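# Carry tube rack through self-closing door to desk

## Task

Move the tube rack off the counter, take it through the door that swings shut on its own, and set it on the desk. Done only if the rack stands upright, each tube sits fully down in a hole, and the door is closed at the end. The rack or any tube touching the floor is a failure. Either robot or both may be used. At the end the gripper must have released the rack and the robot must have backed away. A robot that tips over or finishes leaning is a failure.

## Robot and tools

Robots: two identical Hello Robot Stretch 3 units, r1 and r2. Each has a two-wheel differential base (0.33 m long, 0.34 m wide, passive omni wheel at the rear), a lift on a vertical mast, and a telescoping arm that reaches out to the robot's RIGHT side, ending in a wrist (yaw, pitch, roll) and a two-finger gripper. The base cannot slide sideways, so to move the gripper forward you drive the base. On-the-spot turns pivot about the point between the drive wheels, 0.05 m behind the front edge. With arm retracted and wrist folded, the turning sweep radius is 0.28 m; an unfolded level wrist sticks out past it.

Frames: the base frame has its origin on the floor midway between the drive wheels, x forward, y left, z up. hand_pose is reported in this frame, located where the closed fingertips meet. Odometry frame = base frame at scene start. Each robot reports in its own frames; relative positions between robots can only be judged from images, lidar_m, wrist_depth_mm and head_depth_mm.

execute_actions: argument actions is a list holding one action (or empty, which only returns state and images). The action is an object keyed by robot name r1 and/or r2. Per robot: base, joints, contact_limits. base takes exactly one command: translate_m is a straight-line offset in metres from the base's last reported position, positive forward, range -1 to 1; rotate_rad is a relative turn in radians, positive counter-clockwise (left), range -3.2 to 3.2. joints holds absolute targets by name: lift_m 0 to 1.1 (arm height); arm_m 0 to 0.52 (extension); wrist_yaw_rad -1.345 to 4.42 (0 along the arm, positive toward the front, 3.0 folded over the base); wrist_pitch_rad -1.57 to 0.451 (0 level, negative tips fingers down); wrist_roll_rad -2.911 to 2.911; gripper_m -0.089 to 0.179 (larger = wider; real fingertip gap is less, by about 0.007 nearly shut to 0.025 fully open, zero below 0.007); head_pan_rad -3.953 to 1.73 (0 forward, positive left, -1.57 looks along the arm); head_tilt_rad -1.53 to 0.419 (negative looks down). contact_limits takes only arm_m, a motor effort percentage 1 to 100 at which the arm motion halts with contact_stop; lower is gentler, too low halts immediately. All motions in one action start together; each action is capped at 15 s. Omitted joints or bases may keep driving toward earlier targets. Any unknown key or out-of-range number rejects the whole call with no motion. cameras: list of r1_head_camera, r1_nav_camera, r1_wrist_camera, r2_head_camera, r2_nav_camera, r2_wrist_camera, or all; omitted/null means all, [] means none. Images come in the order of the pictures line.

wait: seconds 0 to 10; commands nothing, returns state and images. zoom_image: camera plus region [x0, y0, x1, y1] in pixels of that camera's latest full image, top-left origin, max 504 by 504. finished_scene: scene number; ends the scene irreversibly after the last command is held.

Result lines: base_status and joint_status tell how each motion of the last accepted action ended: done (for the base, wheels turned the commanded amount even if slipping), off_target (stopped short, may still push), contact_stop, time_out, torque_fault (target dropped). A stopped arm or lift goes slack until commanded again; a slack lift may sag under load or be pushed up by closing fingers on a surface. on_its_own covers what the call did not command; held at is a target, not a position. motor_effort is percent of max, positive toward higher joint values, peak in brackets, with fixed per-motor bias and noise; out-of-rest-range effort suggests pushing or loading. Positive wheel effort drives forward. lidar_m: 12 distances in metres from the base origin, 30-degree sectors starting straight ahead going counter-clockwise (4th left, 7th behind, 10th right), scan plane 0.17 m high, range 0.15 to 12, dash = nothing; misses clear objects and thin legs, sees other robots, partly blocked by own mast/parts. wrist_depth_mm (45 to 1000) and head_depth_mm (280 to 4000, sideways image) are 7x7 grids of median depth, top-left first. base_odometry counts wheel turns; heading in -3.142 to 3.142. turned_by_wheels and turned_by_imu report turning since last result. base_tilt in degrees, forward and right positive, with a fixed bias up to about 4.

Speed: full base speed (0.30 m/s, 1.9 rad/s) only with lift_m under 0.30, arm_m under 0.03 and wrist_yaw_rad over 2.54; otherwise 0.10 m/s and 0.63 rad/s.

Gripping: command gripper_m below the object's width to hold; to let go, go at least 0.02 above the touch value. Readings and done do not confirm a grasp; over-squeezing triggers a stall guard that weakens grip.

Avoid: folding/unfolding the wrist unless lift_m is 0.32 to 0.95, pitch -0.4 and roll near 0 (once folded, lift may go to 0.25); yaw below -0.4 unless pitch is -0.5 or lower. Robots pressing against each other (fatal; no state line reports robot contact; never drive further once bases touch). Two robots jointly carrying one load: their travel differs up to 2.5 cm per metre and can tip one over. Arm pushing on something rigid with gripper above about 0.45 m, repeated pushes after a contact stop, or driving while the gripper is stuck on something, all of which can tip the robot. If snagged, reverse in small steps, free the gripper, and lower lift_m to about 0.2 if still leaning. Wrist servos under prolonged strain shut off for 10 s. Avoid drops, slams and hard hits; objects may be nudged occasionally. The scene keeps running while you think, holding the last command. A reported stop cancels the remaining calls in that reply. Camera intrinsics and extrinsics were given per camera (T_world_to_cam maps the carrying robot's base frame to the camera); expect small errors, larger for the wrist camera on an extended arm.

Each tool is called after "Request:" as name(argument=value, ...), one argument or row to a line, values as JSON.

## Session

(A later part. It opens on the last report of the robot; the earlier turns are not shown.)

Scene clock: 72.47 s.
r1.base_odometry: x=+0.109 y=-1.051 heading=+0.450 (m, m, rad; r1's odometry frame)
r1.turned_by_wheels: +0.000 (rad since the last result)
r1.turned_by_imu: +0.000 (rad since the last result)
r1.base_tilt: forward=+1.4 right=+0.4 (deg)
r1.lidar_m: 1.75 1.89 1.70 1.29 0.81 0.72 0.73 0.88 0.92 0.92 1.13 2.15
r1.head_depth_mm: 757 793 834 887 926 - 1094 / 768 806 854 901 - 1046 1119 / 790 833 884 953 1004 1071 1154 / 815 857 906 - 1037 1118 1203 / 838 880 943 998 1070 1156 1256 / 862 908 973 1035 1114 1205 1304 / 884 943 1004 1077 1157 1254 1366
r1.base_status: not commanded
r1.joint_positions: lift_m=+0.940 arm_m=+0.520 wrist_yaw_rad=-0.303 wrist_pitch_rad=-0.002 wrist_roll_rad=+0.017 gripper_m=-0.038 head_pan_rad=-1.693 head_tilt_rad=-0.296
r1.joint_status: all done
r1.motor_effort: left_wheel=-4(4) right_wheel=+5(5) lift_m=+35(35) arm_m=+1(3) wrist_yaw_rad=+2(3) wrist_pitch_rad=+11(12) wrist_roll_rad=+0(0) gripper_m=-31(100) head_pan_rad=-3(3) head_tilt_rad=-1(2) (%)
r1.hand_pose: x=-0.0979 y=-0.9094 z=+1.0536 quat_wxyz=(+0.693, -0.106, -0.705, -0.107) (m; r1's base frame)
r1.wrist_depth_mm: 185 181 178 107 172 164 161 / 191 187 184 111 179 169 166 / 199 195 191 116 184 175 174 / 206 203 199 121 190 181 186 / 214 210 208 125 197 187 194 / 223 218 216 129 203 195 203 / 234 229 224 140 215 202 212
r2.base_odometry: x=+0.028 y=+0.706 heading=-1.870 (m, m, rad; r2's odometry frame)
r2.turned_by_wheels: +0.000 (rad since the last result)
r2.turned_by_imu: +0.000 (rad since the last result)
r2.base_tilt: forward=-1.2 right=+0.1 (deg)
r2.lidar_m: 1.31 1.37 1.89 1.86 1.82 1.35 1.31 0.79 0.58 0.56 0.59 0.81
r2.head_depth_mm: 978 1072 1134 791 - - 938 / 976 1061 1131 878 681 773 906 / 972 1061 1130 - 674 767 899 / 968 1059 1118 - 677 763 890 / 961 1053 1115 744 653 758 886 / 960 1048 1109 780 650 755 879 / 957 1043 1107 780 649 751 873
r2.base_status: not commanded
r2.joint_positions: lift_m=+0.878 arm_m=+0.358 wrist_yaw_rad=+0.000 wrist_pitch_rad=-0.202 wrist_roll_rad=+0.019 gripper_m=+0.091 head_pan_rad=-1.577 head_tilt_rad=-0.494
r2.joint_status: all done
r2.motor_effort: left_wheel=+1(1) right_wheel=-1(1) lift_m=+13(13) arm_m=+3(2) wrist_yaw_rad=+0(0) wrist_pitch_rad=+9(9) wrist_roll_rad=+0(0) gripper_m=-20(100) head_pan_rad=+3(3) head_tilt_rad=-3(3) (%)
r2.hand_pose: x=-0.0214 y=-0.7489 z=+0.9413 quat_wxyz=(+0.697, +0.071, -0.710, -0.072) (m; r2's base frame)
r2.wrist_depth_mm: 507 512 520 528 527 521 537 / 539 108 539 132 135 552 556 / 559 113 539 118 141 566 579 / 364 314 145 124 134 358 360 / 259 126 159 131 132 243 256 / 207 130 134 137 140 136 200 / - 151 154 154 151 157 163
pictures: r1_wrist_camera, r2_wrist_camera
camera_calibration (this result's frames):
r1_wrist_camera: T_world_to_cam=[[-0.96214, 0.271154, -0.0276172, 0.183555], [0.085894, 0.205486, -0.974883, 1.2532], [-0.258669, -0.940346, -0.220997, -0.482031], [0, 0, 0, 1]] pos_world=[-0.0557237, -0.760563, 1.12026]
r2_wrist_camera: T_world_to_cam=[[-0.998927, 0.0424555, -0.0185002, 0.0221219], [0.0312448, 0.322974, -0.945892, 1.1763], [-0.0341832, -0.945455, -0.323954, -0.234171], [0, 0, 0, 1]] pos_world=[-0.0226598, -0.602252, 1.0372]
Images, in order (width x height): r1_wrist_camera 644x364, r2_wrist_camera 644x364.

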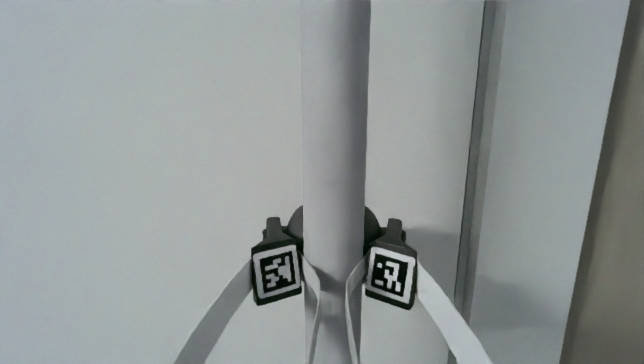

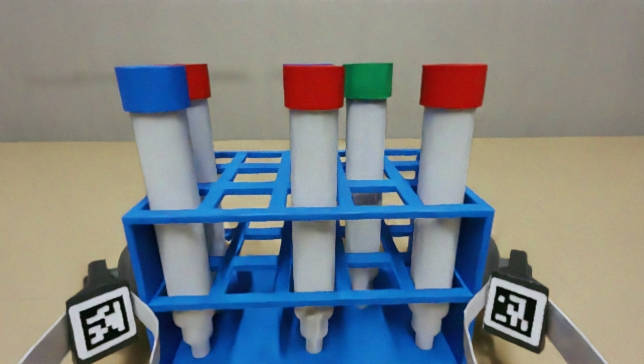

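Request:
execute_actions(
  actions=[
    {"r1":{"base":{"translate_m":0.053},"joints":{"arm_m":0.424}},"r2":{"joints":{"lift_m":0.92,"wrist_pitch_rad":-0.13}}},
  ],
  cameras=["r1_wrist_camera","r2_wrist_camera"],
)

Request:
execute_actions(
  actions=[
    {"r1":{"base":{"translate_m":0.067},"joints":{"arm_m":0.336,"gripper_m":-0.05}},"r2":{"base":{"rotate_rad":0.6},"joints":{"arm_m":0.2,"wrist_yaw_rad":1.0}}},
  ],
  cameras=["r1_wrist_camera","r2_wrist_camera"],
)

Scene clock: 79.67 s.
r1.base_odometry: x=+0.156 y=-1.028 heading=+0.450 (m, m, rad; r1's odometry frame)
r1.turned_by_wheels: +0.000 (rad since the last result)
r1.turned_by_imu: +0.000 (rad since the last result)
r1.base_tilt: forward=+1.4 right=+0.4 (deg)
r1.lidar_m: 1.69 1.87 1.68 1.38 0.86 0.77 0.78 0.94 0.93 0.83 1.09 2.19
r1.head_depth_mm: 768 805 849 904 - - 1126 / 704 802 857 912 - 1066 1134 / 710 743 784 - 896 958 1043 / 741 780 828 - 954 1016 1097 / 772 818 869 929 1001 1076 1169 / 805 863 915 979 1057 1149 1249 / 846 901 967 1046 1128 1226 1332
r1.base_status: done
r1.joint_positions: lift_m=+0.940 arm_m=+0.424 wrist_yaw_rad=-0.308 wrist_pitch_rad=-0.004 wrist_roll_rad=+0.017 gripper_m=-0.025 head_pan_rad=-1.693 head_tilt_rad=-0.296
r1.joint_status: all done
r1.on_its_own: gripper_m is held at -0.027, not at your -0.040, by its stall guard, which is not easing now
r1.motor_effort: left_wheel=-4(19) right_wheel=+6(21) lift_m=+35(35) arm_m=-4(6) wrist_yaw_rad=+6(30) wrist_pitch_rad=+12(13) wrist_roll_rad=+0(0) gripper_m=-24(30) head_pan_rad=-2(3) head_tilt_rad=-1(1) (%)
r1.hand_pose: x=-0.0991 y=-0.8135 z=+1.0532 quat_wxyz=(+0.693, -0.108, -0.705, -0.109) (m; r1's base frame)
r1.wrist_depth_mm: 208 199 188 108 168 165 268 / 216 205 193 112 175 267 279 / 227 215 202 117 180 276 286 / 236 224 209 121 188 289 294 / 247 234 221 124 193 304 306 / 261 245 230 130 195 318 322 / 274 255 236 140 211 336 333
r2.base_odometry: x=+0.028 y=+0.706 heading=-1.870 (m, m, rad; r2's odometry frame)
r2.turned_by_wheels: +0.000 (rad since the last result)
r2.turned_by_imu: +0.001 (rad since the last result)
r2.base_tilt: forward=-1.2 right=+0.2 (deg)
r2.lidar_m: 1.31 1.37 1.90 1.82 1.76 1.35 1.31 0.79 0.58 0.56 0.59 0.81
r2.head_depth_mm: 979 1070 1135 881 - 811 916 / 974 1065 1138 - 687 773 905 / 972 1060 1135 716 671 767 898 / 969 1058 1130 - 654 764 892 / 964 1053 1115 748 652 758 885 / 961 1046 1110 779 650 755 877 / 955 1042 1105 777 649 748 873
r2.base_status: not commanded
r2.joint_positions: lift_m=+0.919 arm_m=+0.358 wrist_yaw_rad=+0.000 wrist_pitch_rad=-0.165 wrist_roll_rad=+0.019 gripper_m=+0.091 head_pan_rad=-1.577 head_tilt_rad=-0.494
r2.joint_status: all done
r2.motor_effort: left_wheel=+0(1) right_wheel=-1(1) lift_m=+42(45) arm_m=+2(3) wrist_yaw_rad=+0(0) wrist_pitch_rad=+15(15) wrist_roll_rad=+0(0) gripper_m=-20(20) head_pan_rad=+4(3) head_tilt_rad=-3(4) (%)
r2.hand_pose: x=-0.0214 y=-0.7515 z=+0.9920 quat_wxyz=(+0.698, +0.058, -0.711, -0.059) (m; r2's base frame)
r2.wrist_depth_mm: 515 521 525 518 529 527 534 / 537 532 538 119 145 555 551 / 558 549 572 146 147 580 584 / 594 502 154 128 129 539 536 / 377 130 161 133 135 350 372 / 287 129 134 138 140 136 283 / - 141 155 155 150 221 230
pictures: r1_wrist_camera, r2_wrist_camera
camera_calibration (this result's frames):
r1_wrist_camera: T_world_to_cam=[[-0.960753, 0.276024, -0.0276579, 0.160488], [0.0873523, 0.206393, -0.974562, 1.23376], [-0.263294, -0.938729, -0.222404, -0.389827], [0, 0, 0, 1]] pos_world=[-0.0562221, -0.664881, 1.12012]
r2_wrist_camera: T_world_to_cam=[[-0.998928, 0.0417046, -0.0200728, 0.0241776], [0.0312475, 0.287748, -0.957196, 1.20989], [-0.0341436, -0.956798, -0.288743, -0.263655], [0, 0, 0, 1]] pos_world=[-0.0226565, -0.601417, 1.08246]
Images, in order (width x height): r1_wrist_camera 644x364, r2_wrist_camera 644x364.

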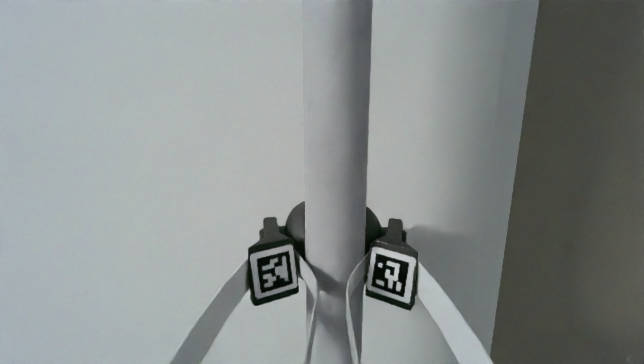

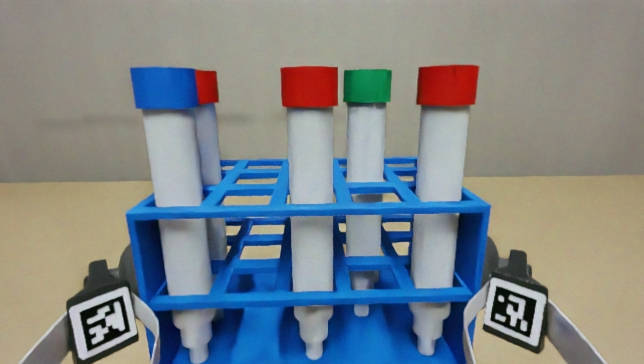

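Scene clock: 82.07 s.
r1.base_odometry: x=+0.217 y=-0.999 heading=+0.449 (m, m, rad; r1's odometry frame)
r1.turned_by_wheels: +0.000 (rad since the last result)
r1.turned_by_imu: +0.000 (rad since the last result)
r1.base_tilt: forward=+1.4 right=+0.4 (deg)
r1.lidar_m: 1.68 1.85 1.66 1.49 0.93 0.84 0.84 1.02 0.73 0.73 1.08 2.24
r1.head_depth_mm: 793 828 873 920 962 - 1139 / 607 642 683 722 - 1062 1159 / 642 666 702 729 802 858 922 / 679 717 756 798 - 927 1000 / 722 767 814 868 930 1009 1093 / 770 822 876 942 1018 1102 1217 / 826 884 949 1024 1116 1228 1349
r1.base_status: done
r1.joint_positions: lift_m=+0.940 arm_m=+0.336 wrist_yaw_rad=-0.319 wrist_pitch_rad=-0.005 wrist_roll_rad=+0.017 gripper_m=-0.041 head_pan_rad=-1.693 head_tilt_rad=-0.296
r1.joint_status: gripper_m off_target (ended at -0.041, target -0.050); the others done
r1.on_its_own: gripper_m is held at -0.043, not at your -0.050, by its stall guard, which is still easing; wrist_yaw_rad is at rest, and its effort (+14) is outside its rest range (-12 to +12)
r1.motor_effort: left_wheel=-5(14) right_wheel=+7(21) lift_m=+35(35) arm_m=-3(6) wrist_yaw_rad=+14(30) wrist_pitch_rad=+13(13) wrist_roll_rad=+0(0) gripper_m=-33(100) head_pan_rad=-2(2) head_tilt_rad=-2(2) (%)
r1.hand_pose: x=-0.1017 y=-0.7245 z=+1.0530 quat_wxyz=(+0.692, -0.111, -0.704, -0.113) (m; r1's base frame)
r1.wrist_depth_mm: 241 219 198 110 166 157 365 / 252 227 206 113 172 161 378 / 264 243 215 117 179 170 389 / 281 250 223 122 183 175 400 / 299 260 235 126 186 416 425 / 315 275 249 131 192 439 435 / 334 294 251 140 208 457 457
r2.base_odometry: x=+0.028 y=+0.706 heading=-1.270 (m, m, rad; r2's odometry frame)
r2.turned_by_wheels: +0.600 (rad since the last result)
r2.turned_by_imu: +0.605 (rad since the last result)
r2.base_tilt: forward=-1.2 right=+0.1 (deg)
r2.lidar_m: 1.41 2.06 1.75 1.65 1.33 1.31 0.74 0.57 0.56 0.60 0.88 1.32
r2.head_depth_mm: 978 1047 1107 879 - 717 793 / 1024 1111 1146 - 687 754 854 / 1088 1177 1207 - 743 824 945 / 1151 1249 1202 871 - 908 1057 / 1221 1343 1203 823 - 1009 1213 / 1304 1439 1201 865 1008 1139 1271 / 1379 1484 1189 543 1025 1308 1271
r2.base_status: done
r2.joint_positions: lift_m=+0.919 arm_m=+0.200 wrist_yaw_rad=+1.000 wrist_pitch_rad=-0.165 wrist_roll_rad=+0.019 gripper_m=+0.091 head_pan_rad=-1.577 head_tilt_rad=-0.494
r2.joint_status: all done
r2.motor_effort: left_wheel=-1(6) right_wheel=+2(6) lift_m=+42(42) arm_m=-1(3) wrist_yaw_rad=+0(6) wrist_pitch_rad=+14(14) wrist_roll_rad=+0(0) gripper_m=-20(19) head_pan_rad=+2(3) head_tilt_rad=-4(4) (%)
r2.hand_pose: x=+0.1879 y=-0.4798 z=+0.9922 quat_wxyz=(+0.641, +0.392, -0.596, +0.283) (m; r2's base frame)
r2.wrist_depth_mm: 920 937 963 931 923 936 940 / 959 986 978 118 146 958 988 / - - - 146 146 - - / - - 154 126 128 543 541 / - 130 161 131 134 423 372 / - 130 136 137 139 137 324 / - 141 156 155 150 548 338
pictures: r1_wrist_camera, r2_wrist_camera
camera_calibration (this result's frames):
r1_wrist_camera: T_world_to_cam=[[-0.957744, 0.286287, -0.0276853, 0.141214], [0.0898222, 0.206265, -0.974365, 1.21536], [-0.273237, -0.935679, -0.223264, -0.304976], [0, 0, 0, 1]] pos_world=[-0.0572512, -0.576475, 1.12003]
r2_wrist_camera: T_world_to_cam=[[-0.575255, -0.817727, -0.0200951, -0.269986], [-0.2247, 0.181599, -0.957357, 1.12263], [0.786506, -0.546209, -0.288209, 0.0457635], [0, 0, 0, 1]] pos_world=[0.0609502, -0.399645, 1.08252]
Images, in order (width x height): r1_wrist_camera 644x364, r2_wrist_camera 644x364.

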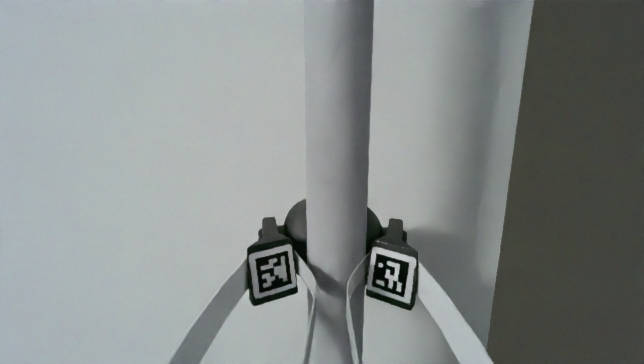

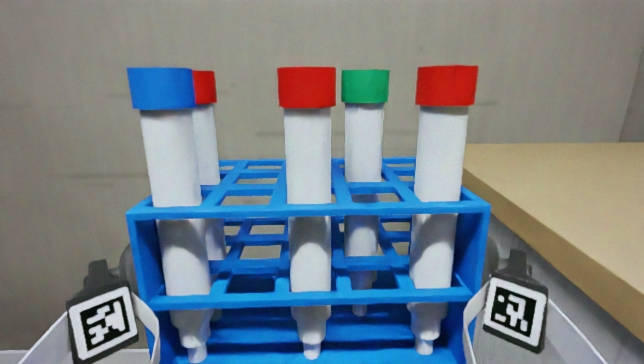

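Slightly too much forward travel; trim.

Request:
execute_actions(
  actions=[
    {"r1":{"base":{"translate_m":0.069},"joints":{"arm_m":0.258}},"r2":{"base":{"rotate_rad":0.66},"joints":{"arm_m":0.0,"wrist_yaw_rad":1.95,"wrist_pitch_rad":-0.08,"head_pan_rad":0,"head_tilt_rad":-0.7}}},
  ],
  cameras=[],
)

Request:
execute_actions(
  actions=[
    {"r1":{"base":{"translate_m":0.084},"joints":{"arm_m":0.191}},"r2":{"base":{"translate_m":0.45}}},
  ],
  cameras=["r1_wrist_camera","r2_wrist_camera"],
)

Scene clock: 87.30 s.
r1.base_odometry: x=+0.279 y=-0.969 heading=+0.449 (m, m, rad; r1's odometry frame)
r1.turned_by_wheels: +0.000 (rad since the last result)
r1.turned_by_imu: +0.000 (rad since the last result)
r1.base_tilt: forward=+1.4 right=+0.4 (deg)
r1.lidar_m: 1.69 1.82 1.63 1.61 1.01 0.90 0.91 1.10 0.65 0.66 1.10 2.26
r1.head_depth_mm: 528 888 946 987 982 - 1156 / 545 569 598 629 - 729 805 / 583 606 621 656 - 794 831 / 629 664 704 745 - 872 924 / 683 724 773 827 888 960 1042 / 743 794 857 921 1003 1090 1201 / 822 883 958 1041 1141 1266 1396
r1.base_status: done
r1.joint_positions: lift_m=+0.940 arm_m=+0.258 wrist_yaw_rad=-0.308 wrist_pitch_rad=-0.006 wrist_roll_rad=+0.017 gripper_m=-0.024 head_pan_rad=-1.693 head_tilt_rad=-0.297
r1.joint_status: all done
r1.on_its_own: gripper_m is held at -0.025, not at your -0.050, by its stall guard, which is not easing now
r1.motor_effort: left_wheel=-3(8) right_wheel=+4(16) lift_m=+35(35) arm_m=-4(7) wrist_yaw_rad=+6(19) wrist_pitch_rad=+13(14) wrist_roll_rad=+0(1) gripper_m=-25(27) head_pan_rad=-2(2) head_tilt_rad=-1(2) (%)
r1.hand_pose: x=-0.0990 y=-0.6475 z=+1.0528 quat_wxyz=(+0.693, -0.107, -0.705, -0.110) (m; r1's base frame)
r1.wrist_depth_mm: 304 255 215 110 164 147 454 / 320 265 223 114 169 152 460 / 336 275 232 118 175 158 488 / 367 290 245 122 181 164 499 / 392 311 259 126 183 171 507 / 418 327 279 132 186 178 546 / 462 354 273 141 202 563 565
r2.base_odometry: x=+0.028 y=+0.706 heading=-0.610 (m, m, rad; r2's odometry frame)
r2.turned_by_wheels: +0.660 (rad since the last result)
r2.turned_by_imu: +0.666 (rad since the last result)
r2.base_tilt: forward=-1.2 right=+0.0 (deg)
r2.lidar_m: 2.47 1.68 1.53 1.31 1.31 0.67 0.56 0.56 0.64 1.07 1.32 1.49
r2.head_depth_mm: 1798 1914 2032 1956 1649 327 1163 / 2107 2273 2363 1969 323 315 1164 / 2390 2649 2526 1957 1619 303 1141 / 2331 2614 2540 1960 1626 - 1118 / 2242 2543 2510 1939 1635 1338 1116 / 2157 2448 2526 1951 1589 1340 1150 / 2106 2356 2516 1932 1583 1332 1152
r2.base_status: done
r2.joint_positions: lift_m=+0.919 arm_m=+0.002 wrist_yaw_rad=+1.949 wrist_pitch_rad=-0.116 wrist_roll_rad=+0.019 gripper_m=+0.091 head_pan_rad=-0.007 head_tilt_rad=-0.691
r2.joint_status: all done
joint sent to its limit — the command would take r2.arm_m past its lower limit, so that joint was sent only as far as its limit.
r2.motor_effort: left_wheel=-2(5) right_wheel=+2(5) lift_m=+42(42) arm_m=-2(3) wrist_yaw_rad=+1(5) wrist_pitch_rad=+15(16) wrist_roll_rad=+0(0) gripper_m=-20(19) head_pan_rad=+3(40) head_tilt_rad=-5(26) (%)
r2.hand_pose: x=+0.2126 y=-0.0544 z=+1.0044 quat_wxyz=(+0.427, +0.612, -0.366, +0.555) (m; r2's base frame)
r2.wrist_depth_mm: - - - - - - - / - - - 118 146 - - / - - - 146 146 - - / - - 155 127 127 - - / - 130 160 132 134 - - / - 130 136 137 139 136 - / - 141 155 155 150 - -
pictures: none
No camera images: the call's "cameras" was empty. Leave "cameras" out to get every camera's image.

Scene clock: 92.77 s.
r1.base_odometry: x=+0.355 y=-0.933 heading=+0.449 (m, m, rad; r1's odometry frame)
r1.turned_by_wheels: +0.000 (rad since the last result)
r1.turned_by_imu: +0.000 (rad since the last result)
r1.base_tilt: forward=+1.3 right=+0.3 (deg)
r1.lidar_m: 1.22 1.80 1.61 1.61 1.09 0.98 0.99 1.13 0.57 0.60 1.19 2.18
r1.head_depth_mm: 456 480 510 552 2775 - 1409 / 494 512 541 569 - 626 680 / 540 562 574 605 - - 769 / 596 630 668 709 - - 887 / 663 707 756 809 871 951 1031 / 750 806 865 941 1028 1128 1249 / 862 937 1022 1121 1249 1360 1450
r1.base_status: done
r1.joint_positions: lift_m=+0.940 arm_m=+0.191 wrist_yaw_rad=-0.307 wrist_pitch_rad=-0.005 wrist_roll_rad=+0.017 gripper_m=-0.024 head_pan_rad=-1.693 head_tilt_rad=-0.297
r1.joint_status: all done
r1.on_its_own: gripper_m is held at -0.025, not at your -0.050, by its stall guard, which is not easing now
r1.motor_effort: left_wheel=-3(3) right_wheel=+5(9) lift_m=+35(35) arm_m=-4(7) wrist_yaw_rad=+5(6) wrist_pitch_rad=+13(13) wrist_roll_rad=+0(0) gripper_m=-25(27) head_pan_rad=-2(3) head_tilt_rad=-1(1) (%)
r1.hand_pose: x=-0.0987 y=-0.5805 z=+1.0529 quat_wxyz=(+0.693, -0.107, -0.705, -0.109) (m; r1's base frame)
r1.wrist_depth_mm: 403 301 236 109 163 142 521 / 445 317 245 113 168 144 545 / 472 338 255 117 173 148 563 / 516 357 268 122 178 153 588 / 580 379 284 126 178 156 617 / 628 410 316 131 180 164 636 / 707 454 298 139 199 169 661
r2.base_odometry: x=+0.397 y=+0.449 heading=-0.610 (m, m, rad; r2's odometry frame)
r2.turned_by_wheels: +0.000 (rad since the last result)
r2.turned_by_imu: +0.001 (rad since the last result)
r2.base_tilt: forward=-1.2 right=+0.1 (deg)
r2.lidar_m: 2.16 1.22 1.46 1.44 1.44 1.17 1.00 1.00 1.13 1.18 1.18 1.34
r2.head_depth_mm: 1613 1730 1838 1883 1645 327 1165 / 1889 2041 2198 1961 323 315 1166 / 2008 2288 2438 1962 1611 303 1138 / 1943 2194 2397 1953 1636 - 1114 / 1881 2119 2333 1962 1628 1336 1111 / 1810 2028 2258 1938 1591 1342 1156 / 1761 1961 2202 1938 1579 1329 1149
r2.base_status: done
r2.joint_positions: lift_m=+0.919 arm_m=+0.002 wrist_yaw_rad=+1.949 wrist_pitch_rad=-0.116 wrist_roll_rad=+0.019 gripper_m=+0.091 head_pan_rad=-0.007 head_tilt_rad=-0.691
r2.joint_status: not commanded
r2.motor_effort: left_wheel=-1(3) right_wheel=+1(3) lift_m=+42(42) arm_m=-2(2) wrist_yaw_rad=+1(1) wrist_pitch_rad=+14(15) wrist_roll_rad=+0(0) gripper_m=-19(19) head_pan_rad=+3(3) head_tilt_rad=-6(5) (%)
r2.hand_pose: x=+0.2126 y=-0.0544 z=+1.0044 quat_wxyz=(+0.427, +0.612, -0.366, +0.555) (m; r2's base frame)
r2.wrist_depth_mm: - - - - - - - / - - - 118 147 - - / - - - 146 147 - - / - - 155 127 128 - - / - 130 160 132 135 - - / - 129 136 137 140 136 - / - 140 156 155 150 - -
pictures: r1_wrist_camera, r2_wrist_camera
camera_calibration (this result's frames):
r1_wrist_camera: T_world_to_cam=[[-0.96118, 0.274528, -0.0276938, 0.0956894], [0.0874014, 0.207728, -0.974274, 1.1858], [-0.261713, -0.938873, -0.223659, -0.169728], [0, 0, 0, 1]] pos_world=[-0.0560861, -0.431947, 1.11999]
r2_wrist_camera: T_world_to_cam=[[0.330793, -0.943444, -0.0221326, -0.105138], [-0.234581, -0.0594874, -0.970275, 1.06463], [0.914083, 0.326152, -0.240992, 0.235129], [0, 0, 0, 1]] pos_world=[0.0695929, -0.112547, 1.08732]
Images, in order (width x height): r1_wrist_camera 644x364, r2_wrist_camera 644x364.

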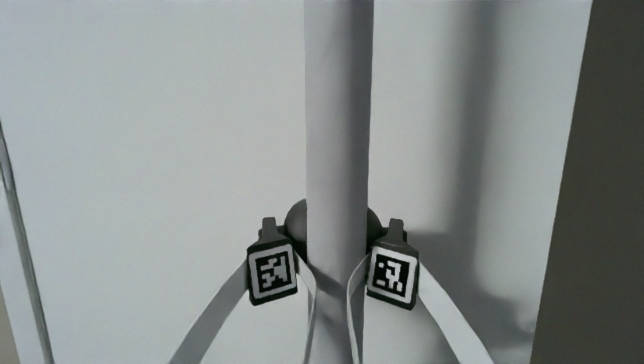

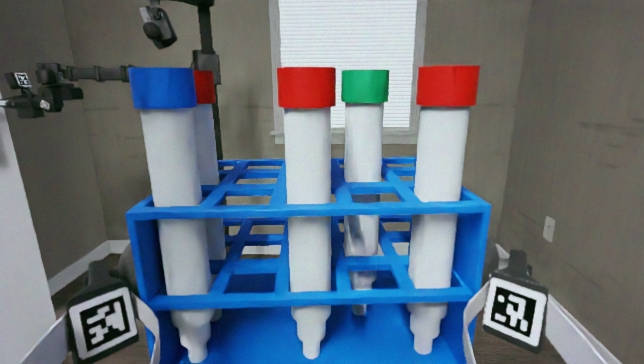

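Request:
execute_actions(
  actions=[
    {"r1":{"base":{"translate_m":0.107},"joints":{"arm_m":0.13}},"r2":{"base":{"translate_m":0.45}}},
  ],
  cameras=[],
)

Request:
execute_actions(
  actions=[
    {"r1":{"base":{"translate_m":0.117},"joints":{"arm_m":0.087}},"r2":{"base":{"translate_m":0.45},"joints":{"head_pan_rad":1.3}}},
  ],
  cameras=["r1_wrist_camera","r2_nav_camera"],
)

Scene clock: 102.10 s.
r1.base_odometry: x=+0.451 y=-0.886 heading=+0.449 (m, m, rad; r1's odometry frame)
r1.turned_by_wheels: +0.000 (rad since the last result)
r1.turned_by_imu: +0.000 (rad since the last result)
r1.base_tilt: forward=+1.4 right=+0.4 (deg)
r1.lidar_m: 0.75 0.80 1.58 1.58 1.20 1.08 1.08 1.17 0.50 0.56 1.28 2.08
r1.head_depth_mm: 415 432 448 467 487 - 577 / 461 466 488 522 539 - - / 518 543 569 601 492 - - / 591 624 659 702 768 - - / 688 731 783 843 909 994 1096 / 821 888 965 1057 1168 1298 1410 / 997 1058 1140 1218 1318 1430 1498
r1.base_status: done
r1.joint_positions: lift_m=+0.940 arm_m=+0.130 wrist_yaw_rad=-0.315 wrist_pitch_rad=-0.005 wrist_roll_rad=+0.017 gripper_m=-0.024 head_pan_rad=-1.693 head_tilt_rad=-0.297
r1.joint_status: all done
r1.on_its_own: gripper_m is held at -0.025, not at your -0.050, by its stall guard, which is not easing now
r1.motor_effort: left_wheel=-4(5) right_wheel=+5(8) lift_m=+35(35) arm_m=-3(7) wrist_yaw_rad=+11(17) wrist_pitch_rad=+13(13) wrist_roll_rad=+0(0) gripper_m=-24(30) head_pan_rad=-2(2) head_tilt_rad=-1(0) (%)
r1.hand_pose: x=-0.1007 y=-0.5188 z=+1.0530 quat_wxyz=(+0.692, -0.110, -0.704, -0.112) (m; r1's base frame)
r1.wrist_depth_mm: 646 399 270 110 159 137 122 / 673 423 281 114 166 140 126 / 725 456 297 118 173 144 131 / 750 491 310 122 179 147 692 / 765 542 337 125 177 151 739 / 805 589 383 131 177 155 727 / 864 668 345 138 197 155 757
r2.base_odometry: x=+0.766 y=+0.191 heading=-0.610 (m, m, rad; r2's odometry frame)
r2.turned_by_wheels: +0.000 (rad since the last result)
r2.turned_by_imu: +0.002 (rad since the last result)
r2.base_tilt: forward=-1.3 right=+0.1 (deg)
r2.lidar_m: 1.73 1.73 0.80 1.23 1.54 1.69 1.42 1.42 1.24 1.05 1.05 1.19
r2.head_depth_mm: 1430 1524 1631 1746 1655 328 1166 / 1625 1784 1953 1903 323 314 1161 / 1605 1824 2101 1954 1611 303 1139 / 1555 1758 1995 1957 1632 - 1115 / 1496 1680 1906 1948 1630 1333 1113 / 1449 1622 1848 1956 1579 1338 1152 / 1405 1563 1757 1908 1573 1334 1152
r2.base_status: done
r2.joint_positions: lift_m=+0.919 arm_m=+0.002 wrist_yaw_rad=+1.949 wrist_pitch_rad=-0.116 wrist_roll_rad=+0.019 gripper_m=+0.091 head_pan_rad=-0.007 head_tilt_rad=-0.691
r2.joint_status: not commanded
r2.motor_effort: left_wheel=-3(2) right_wheel=+1(4) lift_m=+42(42) arm_m=-2(2) wrist_yaw_rad=+1(1) wrist_pitch_rad=+15(15) wrist_roll_rad=+0(0) gripper_m=-19(19) head_pan_rad=+3(3) head_tilt_rad=-4(5) (%)
r2.hand_pose: x=+0.2126 y=-0.0544 z=+1.0044 quat_wxyz=(+0.427, +0.612, -0.366, +0.555) (m; r2's base frame)
r2.wrist_depth_mm: - - - - - - - / 695 783 - 118 147 - - / - - - 146 146 - - / - 773 155 126 128 - - / - 130 160 132 135 - - / - 129 136 136 140 136 - / - 141 155 155 151 - -
pictures: none
No camera images: the call's "cameras" was empty. Leave "cameras" out to get every camera's image.

Scene clock: 107.57 s.
r1.base_odometry: x=+0.556 y=-0.835 heading=+0.448 (m, m, rad; r1's odometry frame)
r1.turned_by_wheels: +0.000 (rad since the last result)
r1.turned_by_imu: +0.000 (rad since the last result)
r1.base_tilt: forward=+1.4 right=+0.3 (deg)
r1.lidar_m: 1.98 1.71 0.47 1.54 1.32 1.19 1.20 1.22 0.45 0.55 1.33 1.97
r1.head_depth_mm: 401 403 427 443 459 - - / 457 455 402 474 498 - - / 532 556 581 611 634 - - / 639 673 712 757 823 - - / 797 850 915 991 1078 1177 1303 / 1009 1069 1136 1229 1319 1419 1464 / 1053 1122 1191 1275 1376 1487 1526
r1.base_status: done
r1.joint_positions: lift_m=+0.940 arm_m=+0.087 wrist_yaw_rad=-0.355 wrist_pitch_rad=-0.006 wrist_roll_rad=+0.017 gripper_m=-0.021 head_pan_rad=-1.693 head_tilt_rad=-0.297
r1.joint_status: all done
r1.on_its_own: wrist_yaw_rad is held at -0.351, not at your -0.300, by its stall guard, which is not easing now; gripper_m is held at -0.022, not at your -0.050, by its stall guard, which is not easing now
r1.motor_effort: left_wheel=-2(5) right_wheel=+4(10) lift_m=+35(35) arm_m=-1(12) wrist_yaw_rad=+3(24) wrist_pitch_rad=+13(13) wrist_roll_rad=+0(0) gripper_m=-24(31) head_pan_rad=-3(3) head_tilt_rad=-1(1) (%)
r1.hand_pose: x=-0.1104 y=-0.4723 z=+1.0527 quat_wxyz=(+0.690, -0.124, -0.702, -0.126) (m; r1's base frame)
r1.wrist_depth_mm: 726 546 308 111 165 135 113 / 729 593 321 115 170 137 117 / 781 659 340 119 174 140 122 / 782 747 362 123 179 143 126 / 837 804 404 127 176 146 132 / 873 849 464 134 174 149 856 / 900 899 402 142 200 151 904
r2.base_odometry: x=+1.135 y=-0.067 heading=-0.610 (m, m, rad; r2's odometry frame)
r2.turned_by_wheels: +0.000 (rad since the last result)
r2.turned_by_imu: +0.001 (rad since the last result)
r2.base_tilt: forward=-1.2 right=+0.1 (deg)
r2.lidar_m: 1.30 1.30 1.47 0.54 1.19 1.94 1.86 1.85 1.09 0.91 0.91 1.04
r2.head_depth_mm: 1338 1445 1577 1729 1602 1352 1161 / 1478 1608 1782 1880 1607 1351 1164 / 1650 1822 2026 1958 1593 1344 1159 / 1765 2005 2244 1961 1592 1346 1161 / 488 1865 2128 1946 1545 1134 1123 / 447 475 561 665 1501 1168 1088 / 412 459 1826 1929 1505 1194 1152
r2.base_status: done
r2.joint_positions: lift_m=+0.919 arm_m=+0.002 wrist_yaw_rad=+1.949 wrist_pitch_rad=-0.116 wrist_roll_rad=+0.019 gripper_m=+0.091 head_pan_rad=+1.293 head_tilt_rad=-0.691
r2.joint_status: all done
r2.motor_effort: left_wheel=-3(3) right_wheel=+2(5) lift_m=+42(42) arm_m=-2(2) wrist_yaw_rad=+1(1) wrist_pitch_rad=+14(15) wrist_roll_rad=+0(0) gripper_m=-20(20) head_pan_rad=+3(40) head_tilt_rad=-5(5) (%)
r2.hand_pose: x=+0.2126 y=-0.0544 z=+1.0044 quat_wxyz=(+0.427, +0.612, -0.366, +0.555) (m; r2's base frame)
r2.wrist_depth_mm: - - - - - - - / - - - 118 146 - - / - - - 146 147 - - / - - 155 126 127 - - / - 130 160 132 135 - - / - 130 136 137 140 136 - / - 141 155 154 151 - 990
pictures: r1_wrist_camera, r2_nav_camera (sideways: a quarter turn counterclockwise sets it upright)
camera_calibration (this result's frames):
r1_wrist_camera: T_world_to_cam=[[-0.946803, 0.320618, -0.0277142, 0.0781076], [0.0975463, 0.203856, -0.974129, 1.16332], [-0.306674, -0.925012, -0.224287, -0.0689504], [0, 0, 0, 1]] pos_world=[-0.06067, -0.325972, 1.11992]
r2_nav_camera: T_world_to_cam=[[0.148392, 0.634411, 0.758619, -0.945893], [0.974897, -0.222609, -0.00453674, 0.054629], [0.165997, 0.740249, -0.651519, 0.797125], [0, 0, 0, 1]] pos_world=[-0.0452151, 0.0221746, 1.23716]
Images, in order (width x height): r1_wrist_camera 644x364, r2_nav_camera 672x504.

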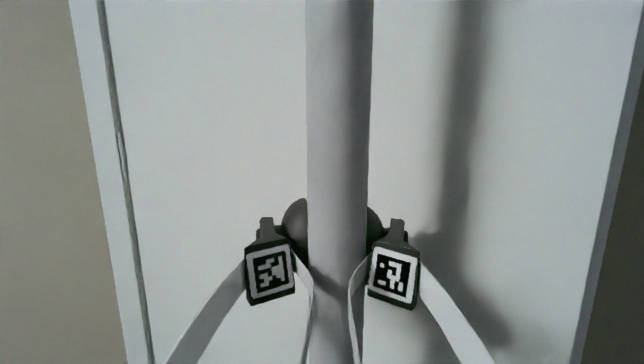

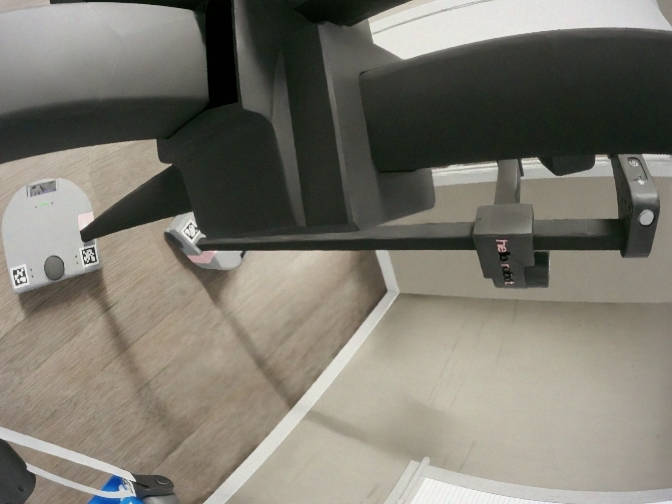

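Request:
execute_actions(
  actions=[
    {"r1":{"base":{"translate_m":0.08},"joints":{"arm_m":0.069,"gripper_m":-0.04}},"r2":{"base":{"rotate_rad":0.63},"joints":{"head_pan_rad":0}}},
  ],
  cameras=[],
)

Request:
execute_actions(
  actions=[
    {"r1":{"base":{"translate_m":0.085},"joints":{"arm_m":0.058}},"r2":{"base":{"translate_m":0.52}}},
  ],
  cameras=["r1_wrist_camera","r1_nav_camera"],
)

Scene clock: 114.30 s.
r1.base_odometry: x=+0.628 y=-0.801 heading=+0.448 (m, m, rad; r1's odometry frame)
r1.turned_by_wheels: +0.000 (rad since the last result)
r1.turned_by_imu: +0.000 (rad since the last result)
r1.base_tilt: forward=+1.4 right=+0.3 (deg)
r1.lidar_m: 1.90 1.68 0.49 1.52 1.41 1.27 1.27 1.24 0.42 0.56 1.35 1.89
r1.head_depth_mm: 402 391 425 438 452 462 - / 471 479 381 407 431 - - / 568 591 617 646 680 - - / 717 753 798 846 902 1033 - / 967 1039 1115 1192 1280 1382 1468 / 1050 1102 1184 1270 1362 1465 1524 / 1072 1149 1227 1306 1405 1525 1519
r1.base_status: done
r1.joint_positions: lift_m=+0.940 arm_m=+0.069 wrist_yaw_rad=-0.370 wrist_pitch_rad=-0.005 wrist_roll_rad=+0.017 gripper_m=-0.031 head_pan_rad=-1.693 head_tilt_rad=-0.297
r1.joint_status: gripper_m off_target (ended at -0.031, target -0.040); the others done
r1.on_its_own: wrist_yaw_rad is held at -0.351, not at your -0.300, by its stall guard, which is not easing now; gripper_m is held at -0.033, not at your -0.040, by its stall guard, which is still easing; wrist_yaw_rad is at rest, and its effort (+13) is outside its rest range (-12 to +12)
r1.motor_effort: left_wheel=-4(6) right_wheel=+6(12) lift_m=+35(35) arm_m=-3(11) wrist_yaw_rad=+13(18) wrist_pitch_rad=+13(13) wrist_roll_rad=+0(0) gripper_m=-28(100) head_pan_rad=-2(2) head_tilt_rad=-2(2) (%)
r1.hand_pose: x=-0.1141 y=-0.4530 z=+1.0528 quat_wxyz=(+0.689, -0.129, -0.701, -0.131) (m; r1's base frame)
r1.wrist_depth_mm: 749 729 355 110 161 133 110 / 788 778 368 114 165 136 112 / 794 789 392 119 176 137 113 / 818 832 417 123 180 141 118 / 859 858 494 126 176 144 121 / 893 865 589 132 175 147 127 / 949 969 454 139 199 146 133
r2.base_odometry: x=+1.135 y=-0.067 heading=+0.020 (m, m, rad; r2's odometry frame)
r2.turned_by_wheels: +0.630 (rad since the last result)
r2.turned_by_imu: +0.636 (rad since the last result)
r2.base_tilt: forward=-1.3 right=+0.0 (deg)
r2.lidar_m: 1.31 1.57 0.49 1.25 2.06 1.85 1.66 1.02 0.91 0.92 1.10 1.30
r2.head_depth_mm: 1036 1155 1311 1507 1609 322 1169 / 1065 1186 1359 1558 - 314 1161 / 1093 1220 1404 1624 1617 303 1140 / 1128 1255 1453 1695 1639 - 1116 / 1157 1301 1508 1770 1613 1340 1122 / 1204 1360 1570 1814 1582 1335 1153 / 1240 1410 1639 1850 1580 1332 1156
r2.base_status: done
r2.joint_positions: lift_m=+0.919 arm_m=+0.002 wrist_yaw_rad=+1.949 wrist_pitch_rad=-0.116 wrist_roll_rad=+0.019 gripper_m=+0.091 head_pan_rad=+0.007 head_tilt_rad=-0.691
r2.joint_status: all done
r2.motor_effort: left_wheel=-2(4) right_wheel=+1(3) lift_m=+42(42) arm_m=-2(2) wrist_yaw_rad=+1(1) wrist_pitch_rad=+15(14) wrist_roll_rad=+0(0) gripper_m=-19(20) head_pan_rad=-4(37) head_tilt_rad=-5(5) (%)
r2.hand_pose: x=+0.2126 y=-0.0544 z=+1.0045 quat_wxyz=(+0.427, +0.612, -0.366, +0.555) (m; r2's base frame)
r2.wrist_depth_mm: - - - - - - 877 / - - - 118 146 - 888 / - - - 147 147 - 930 / - - 154 126 127 - 940 / - 130 160 132 135 - 975 / - 130 135 137 140 136 - / - 141 156 155 151 - -
pictures: none
No camera images: the call's "cameras" was empty. Leave "cameras" out to get every camera's image.

Scene clock: 120.47 s.
r1.base_odometry: x=+0.705 y=-0.764 heading=+0.448 (m, m, rad; r1's odometry frame)
r1.turned_by_wheels: +0.000 (rad since the last result)
r1.turned_by_imu: +0.001 (rad since the last result)
r1.base_tilt: forward=+1.4 right=+0.4 (deg)
r1.lidar_m: 1.82 1.65 1.48 1.49 0.50 1.34 1.35 1.26 0.40 0.58 1.39 1.81
r1.head_depth_mm: 410 390 426 440 451 460 - / 500 513 368 393 416 - - / 637 662 685 715 746 - - / 876 926 979 1036 1100 1280 - / 1042 1097 1176 1249 1337 1447 1498 / 1077 1139 1216 1297 1393 1505 1520 / 1108 1175 1257 1335 1453 1572 1521
r1.base_status: done
r1.joint_positions: lift_m=+0.940 arm_m=+0.058 wrist_yaw_rad=-0.396 wrist_pitch_rad=-0.006 wrist_roll_rad=+0.017 gripper_m=-0.025 head_pan_rad=-1.693 head_tilt_rad=-0.297
r1.joint_status: all done
r1.on_its_own: wrist_yaw_rad is held at -0.396, not at your -0.300, by its stall guard, which is not easing now; gripper_m is held at -0.026, not at your -0.040, by its stall guard, which is not easing now
r1.motor_effort: left_wheel=-1(5) right_wheel=+3(12) lift_m=+35(35) arm_m=+0(11) wrist_yaw_rad=+0(20) wrist_pitch_rad=+13(13) wrist_roll_rad=+0(0) gripper_m=-26(31) head_pan_rad=-3(3) head_tilt_rad=-1(1) (%)
r1.hand_pose: x=-0.1203 y=-0.4393 z=+1.0528 quat_wxyz=(+0.687, -0.138, -0.699, -0.140) (m; r1's base frame)
r1.wrist_depth_mm: 758 775 410 109 166 128 104 / 801 811 438 113 169 130 105 / 834 828 466 117 174 133 107 / 865 882 498 122 178 135 109 / 894 898 609 126 173 137 111 / 936 900 796 131 171 141 116 / 987 990 551 142 201 139 121
r2.base_odometry: x=+1.654 y=-0.056 heading=+0.020 (m, m, rad; r2's odometry frame)
r2.turned_by_wheels: +0.000 (rad since the last result)
r2.turned_by_imu: +0.001 (rad since the last result)
r2.base_tilt: forward=-1.2 right=+0.1 (deg)
r2.lidar_m: 0.81 0.97 1.53 0.92 0.50 2.34 1.96 1.21 1.08 1.08 0.90 0.81
r2.head_depth_mm: 630 702 792 914 992 322 1161 / 647 724 815 951 - 312 1161 / 663 746 838 992 1084 303 1137 / 684 770 865 1035 1162 - 1115 / 695 787 893 1083 1267 1336 1125 / 731 828 957 1132 1386 1334 1152 / 754 858 996 1187 1462 1336 1153
r2.base_status: done
r2.joint_positions: lift_m=+0.919 arm_m=+0.002 wrist_yaw_rad=+1.949 wrist_pitch_rad=-0.116 wrist_roll_rad=+0.019 gripper_m=+0.091 head_pan_rad=+0.007 head_tilt_rad=-0.691
r2.joint_status: not commanded
r2.motor_effort: left_wheel=-2(3) right_wheel=+2(5) lift_m=+42(42) arm_m=-2(2) wrist_yaw_rad=+1(2) wrist_pitch_rad=+15(14) wrist_roll_rad=+0(0) gripper_m=-20(19) head_pan_rad=-4(3) head_tilt_rad=-5(6) (%)
r2.hand_pose: x=+0.2126 y=-0.0544 z=+1.0045 quat_wxyz=(+0.427, +0.612, -0.366, +0.555) (m; r2's base frame)
r2.wrist_depth_mm: - - - 814 686 597 515 / - - - 118 147 589 531 / - - - 146 147 619 548 / - - 154 127 127 636 561 / - 130 160 132 135 612 569 / - 130 135 137 140 136 578 / - 140 155 155 151 714 594
pictures: r1_nav_camera (sideways: a quarter turn counterclockwise sets it upright), r1_wrist_camera
camera_calibration (this result's frames):
r1_nav_camera: T_world_to_cam=[[-0.0473399, -0.248247, 0.967539, -1.21905], [-0.996137, 0.0834572, -0.027326, 0.0966066], [-0.0739645, -0.965095, -0.251239, 0.28834], [0, 0, 0, 1]] pos_world=[0.0598507, -0.0324119, 1.25456]
r1_wrist_camera: T_world_to_cam=[[-0.932772, 0.359401, -0.0277019, 0.0769441], [0.10574, 0.199343, -0.974208, 1.15673], [-0.344609, -0.911643, -0.223945, -0.0405123], [0, 0, 0, 1]] pos_world=[-0.064503, -0.295174, 1.11996]
Images, in order (width x height): r1_nav_camera 672x504, r1_wrist_camera 644x364.

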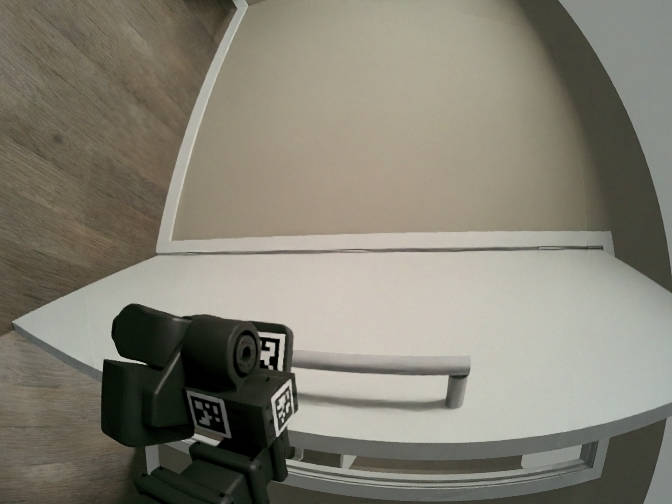

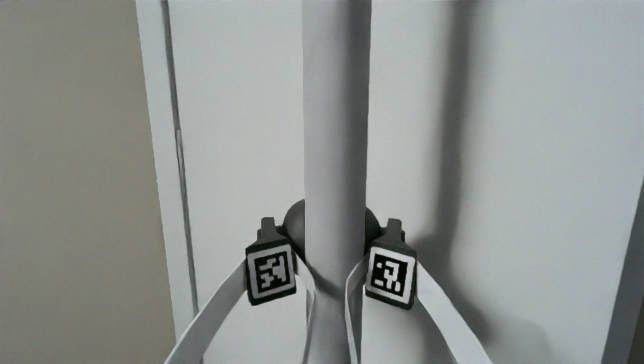

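Request:
execute_actions(
  actions=[
    {"r1":{"base":{"translate_m":0.13},"joints":{"wrist_yaw_rad":-0.39}},"r2":{"base":{"rotate_rad":1.36},"joints":{"head_tilt_rad":-0.9}}},
  ],
  cameras=["r1_wrist_camera","r2_nav_camera"],
)

Scene clock: 126.17 s.
r1.base_odometry: x=+0.822 y=-0.708 heading=+0.448 (m, m, rad; r1's odometry frame)
r1.turned_by_wheels: +0.000 (rad since the last result)
r1.turned_by_imu: +0.001 (rad since the last result)
r1.base_tilt: forward=+1.3 right=+0.4 (deg)
r1.lidar_m: 1.70 1.60 1.44 1.44 0.71 0.74 1.48 1.33 0.38 0.69 1.44 1.69
r1.head_depth_mm: 466 425 429 454 482 463 - / 621 626 634 645 412 - - / 931 952 964 986 1017 - - / 1050 1113 1176 1257 1339 1440 - / 1084 1150 1224 1307 1399 1514 1528 / 1122 1181 1257 1352 1452 1564 1520 / 1152 1221 1304 1399 1502 1635 1504
r1.base_status: done
r1.joint_positions: lift_m=+0.940 arm_m=+0.058 wrist_yaw_rad=-0.447 wrist_pitch_rad=-0.005 wrist_roll_rad=+0.017 gripper_m=-0.025 head_pan_rad=-1.693 head_tilt_rad=-0.297
r1.joint_status: wrist_yaw_rad off_target (ended at -0.447, target -0.390)
r1.on_its_own: wrist_yaw_rad is held at -0.444, not at your -0.390, by its stall guard, which is not easing now; gripper_m is held at -0.026, not at your -0.040, by its stall guard, which is not easing now
r1.motor_effort: left_wheel=-1(6) right_wheel=+5(13) lift_m=+35(35) arm_m=-1(2) wrist_yaw_rad=+2(29) wrist_pitch_rad=+13(13) wrist_roll_rad=+0(0) gripper_m=-25(28) head_pan_rad=-3(3) head_tilt_rad=-1(1) (%)
r1.hand_pose: x=-0.1321 y=-0.4341 z=+1.0531 quat_wxyz=(+0.683, -0.156, -0.696, -0.157) (m; r1's base frame)
r1.wrist_depth_mm: 805 819 562 109 170 126 100 / 798 834 597 113 173 128 101 / 845 859 653 117 176 130 102 / 873 877 742 122 181 131 104 / 928 905 902 125 176 134 105 / 925 960 949 131 171 137 107 / 970 995 769 139 205 135 109
r2.base_odometry: x=+1.654 y=-0.056 heading=+1.380 (m, m, rad; r2's odometry frame)
r2.turned_by_wheels: +1.360 (rad since the last result)
r2.turned_by_imu: +1.372 (rad since the last result)
r2.base_tilt: forward=-1.2 right=+0.1 (deg)
r2.lidar_m: 1.53 0.93 0.58 2.34 1.39 1.09 1.08 1.03 0.82 0.81 0.87 1.30
r2.head_depth_mm: 1340 1562 1819 302 1330 1260 - / 1351 1574 1814 327 343 1239 1104 / 1359 1594 1824 338 317 1232 1096 / 2879 2263 1848 1666 - 1215 1101 / 2949 2315 1897 1603 1365 1228 1095 / 2869 2298 1878 1590 1388 1225 1095 / 2952 2292 1884 1600 1386 1164 1091
r2.base_status: done
r2.joint_positions: lift_m=+0.919 arm_m=+0.002 wrist_yaw_rad=+1.949 wrist_pitch_rad=-0.116 wrist_roll_rad=+0.019 gripper_m=+0.091 head_pan_rad=+0.007 head_tilt_rad=-0.889
r2.joint_status: all done
r2.motor_effort: left_wheel=-2(5) right_wheel=+2(5) lift_m=+42(42) arm_m=-2(2) wrist_yaw_rad=+1(1) wrist_pitch_rad=+15(15) wrist_roll_rad=+0(0) gripper_m=-20(19) head_pan_rad=-4(4) head_tilt_rad=-7(25) (%)
r2.hand_pose: x=+0.2126 y=-0.0544 z=+1.0045 quat_wxyz=(+0.427, +0.612, -0.366, +0.555) (m; r2's base frame)
r2.wrist_depth_mm: - - - - - - - / 682 639 - 117 146 - - / - 769 - 146 147 - - / - - 156 126 127 - - / - 130 159 132 135 - - / - 130 136 137 140 136 - / - 140 155 155 151 - -
pictures: r1_wrist_camera, r2_nav_camera (sideways: a quarter turn counterclockwise sets it upright)
camera_calibration (this result's frames):
r1_wrist_camera: T_world_to_cam=[[-0.913472, 0.40596, -0.0276744, 0.0868172], [0.115246, 0.192894, -0.974428, 1.15588], [-0.39024, -0.893302, -0.222988, -0.0388771], [0, 0, 0, 1]] pos_world=[-0.069077, -0.292936, 1.12006]
r2_nav_camera: T_world_to_cam=[[0.786554, 0.036876, 0.616419, -0.76448], [0.0584892, -0.998177, -0.0149188, 0.0737329], [0.614745, 0.0477883, -0.787277, 0.970945], [0, 0, 0, 1]] pos_world=[0.000109349, 0.0553896, 1.23674]
Images, in order (width x height): r1_wrist_camera 644x364, r2_nav_camera 672x504.

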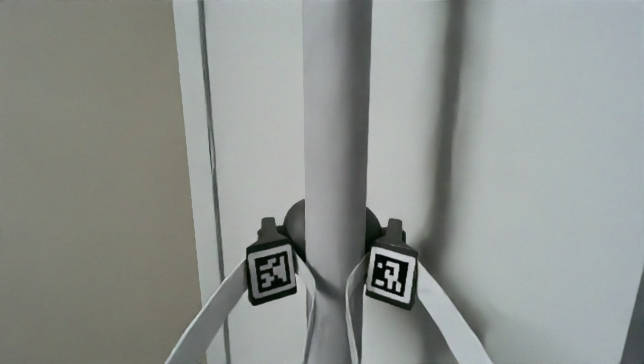

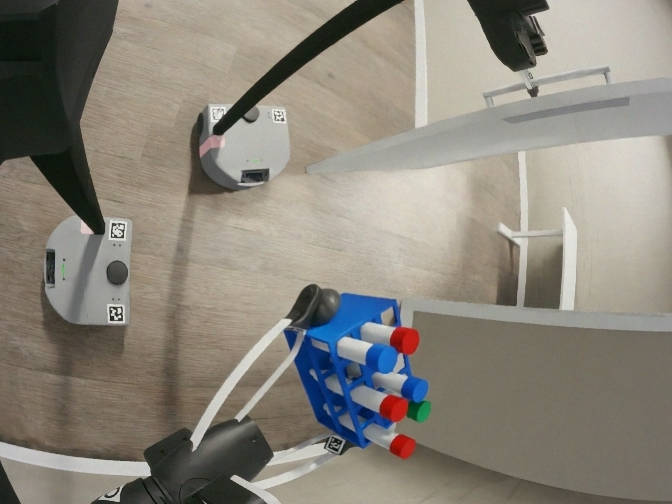

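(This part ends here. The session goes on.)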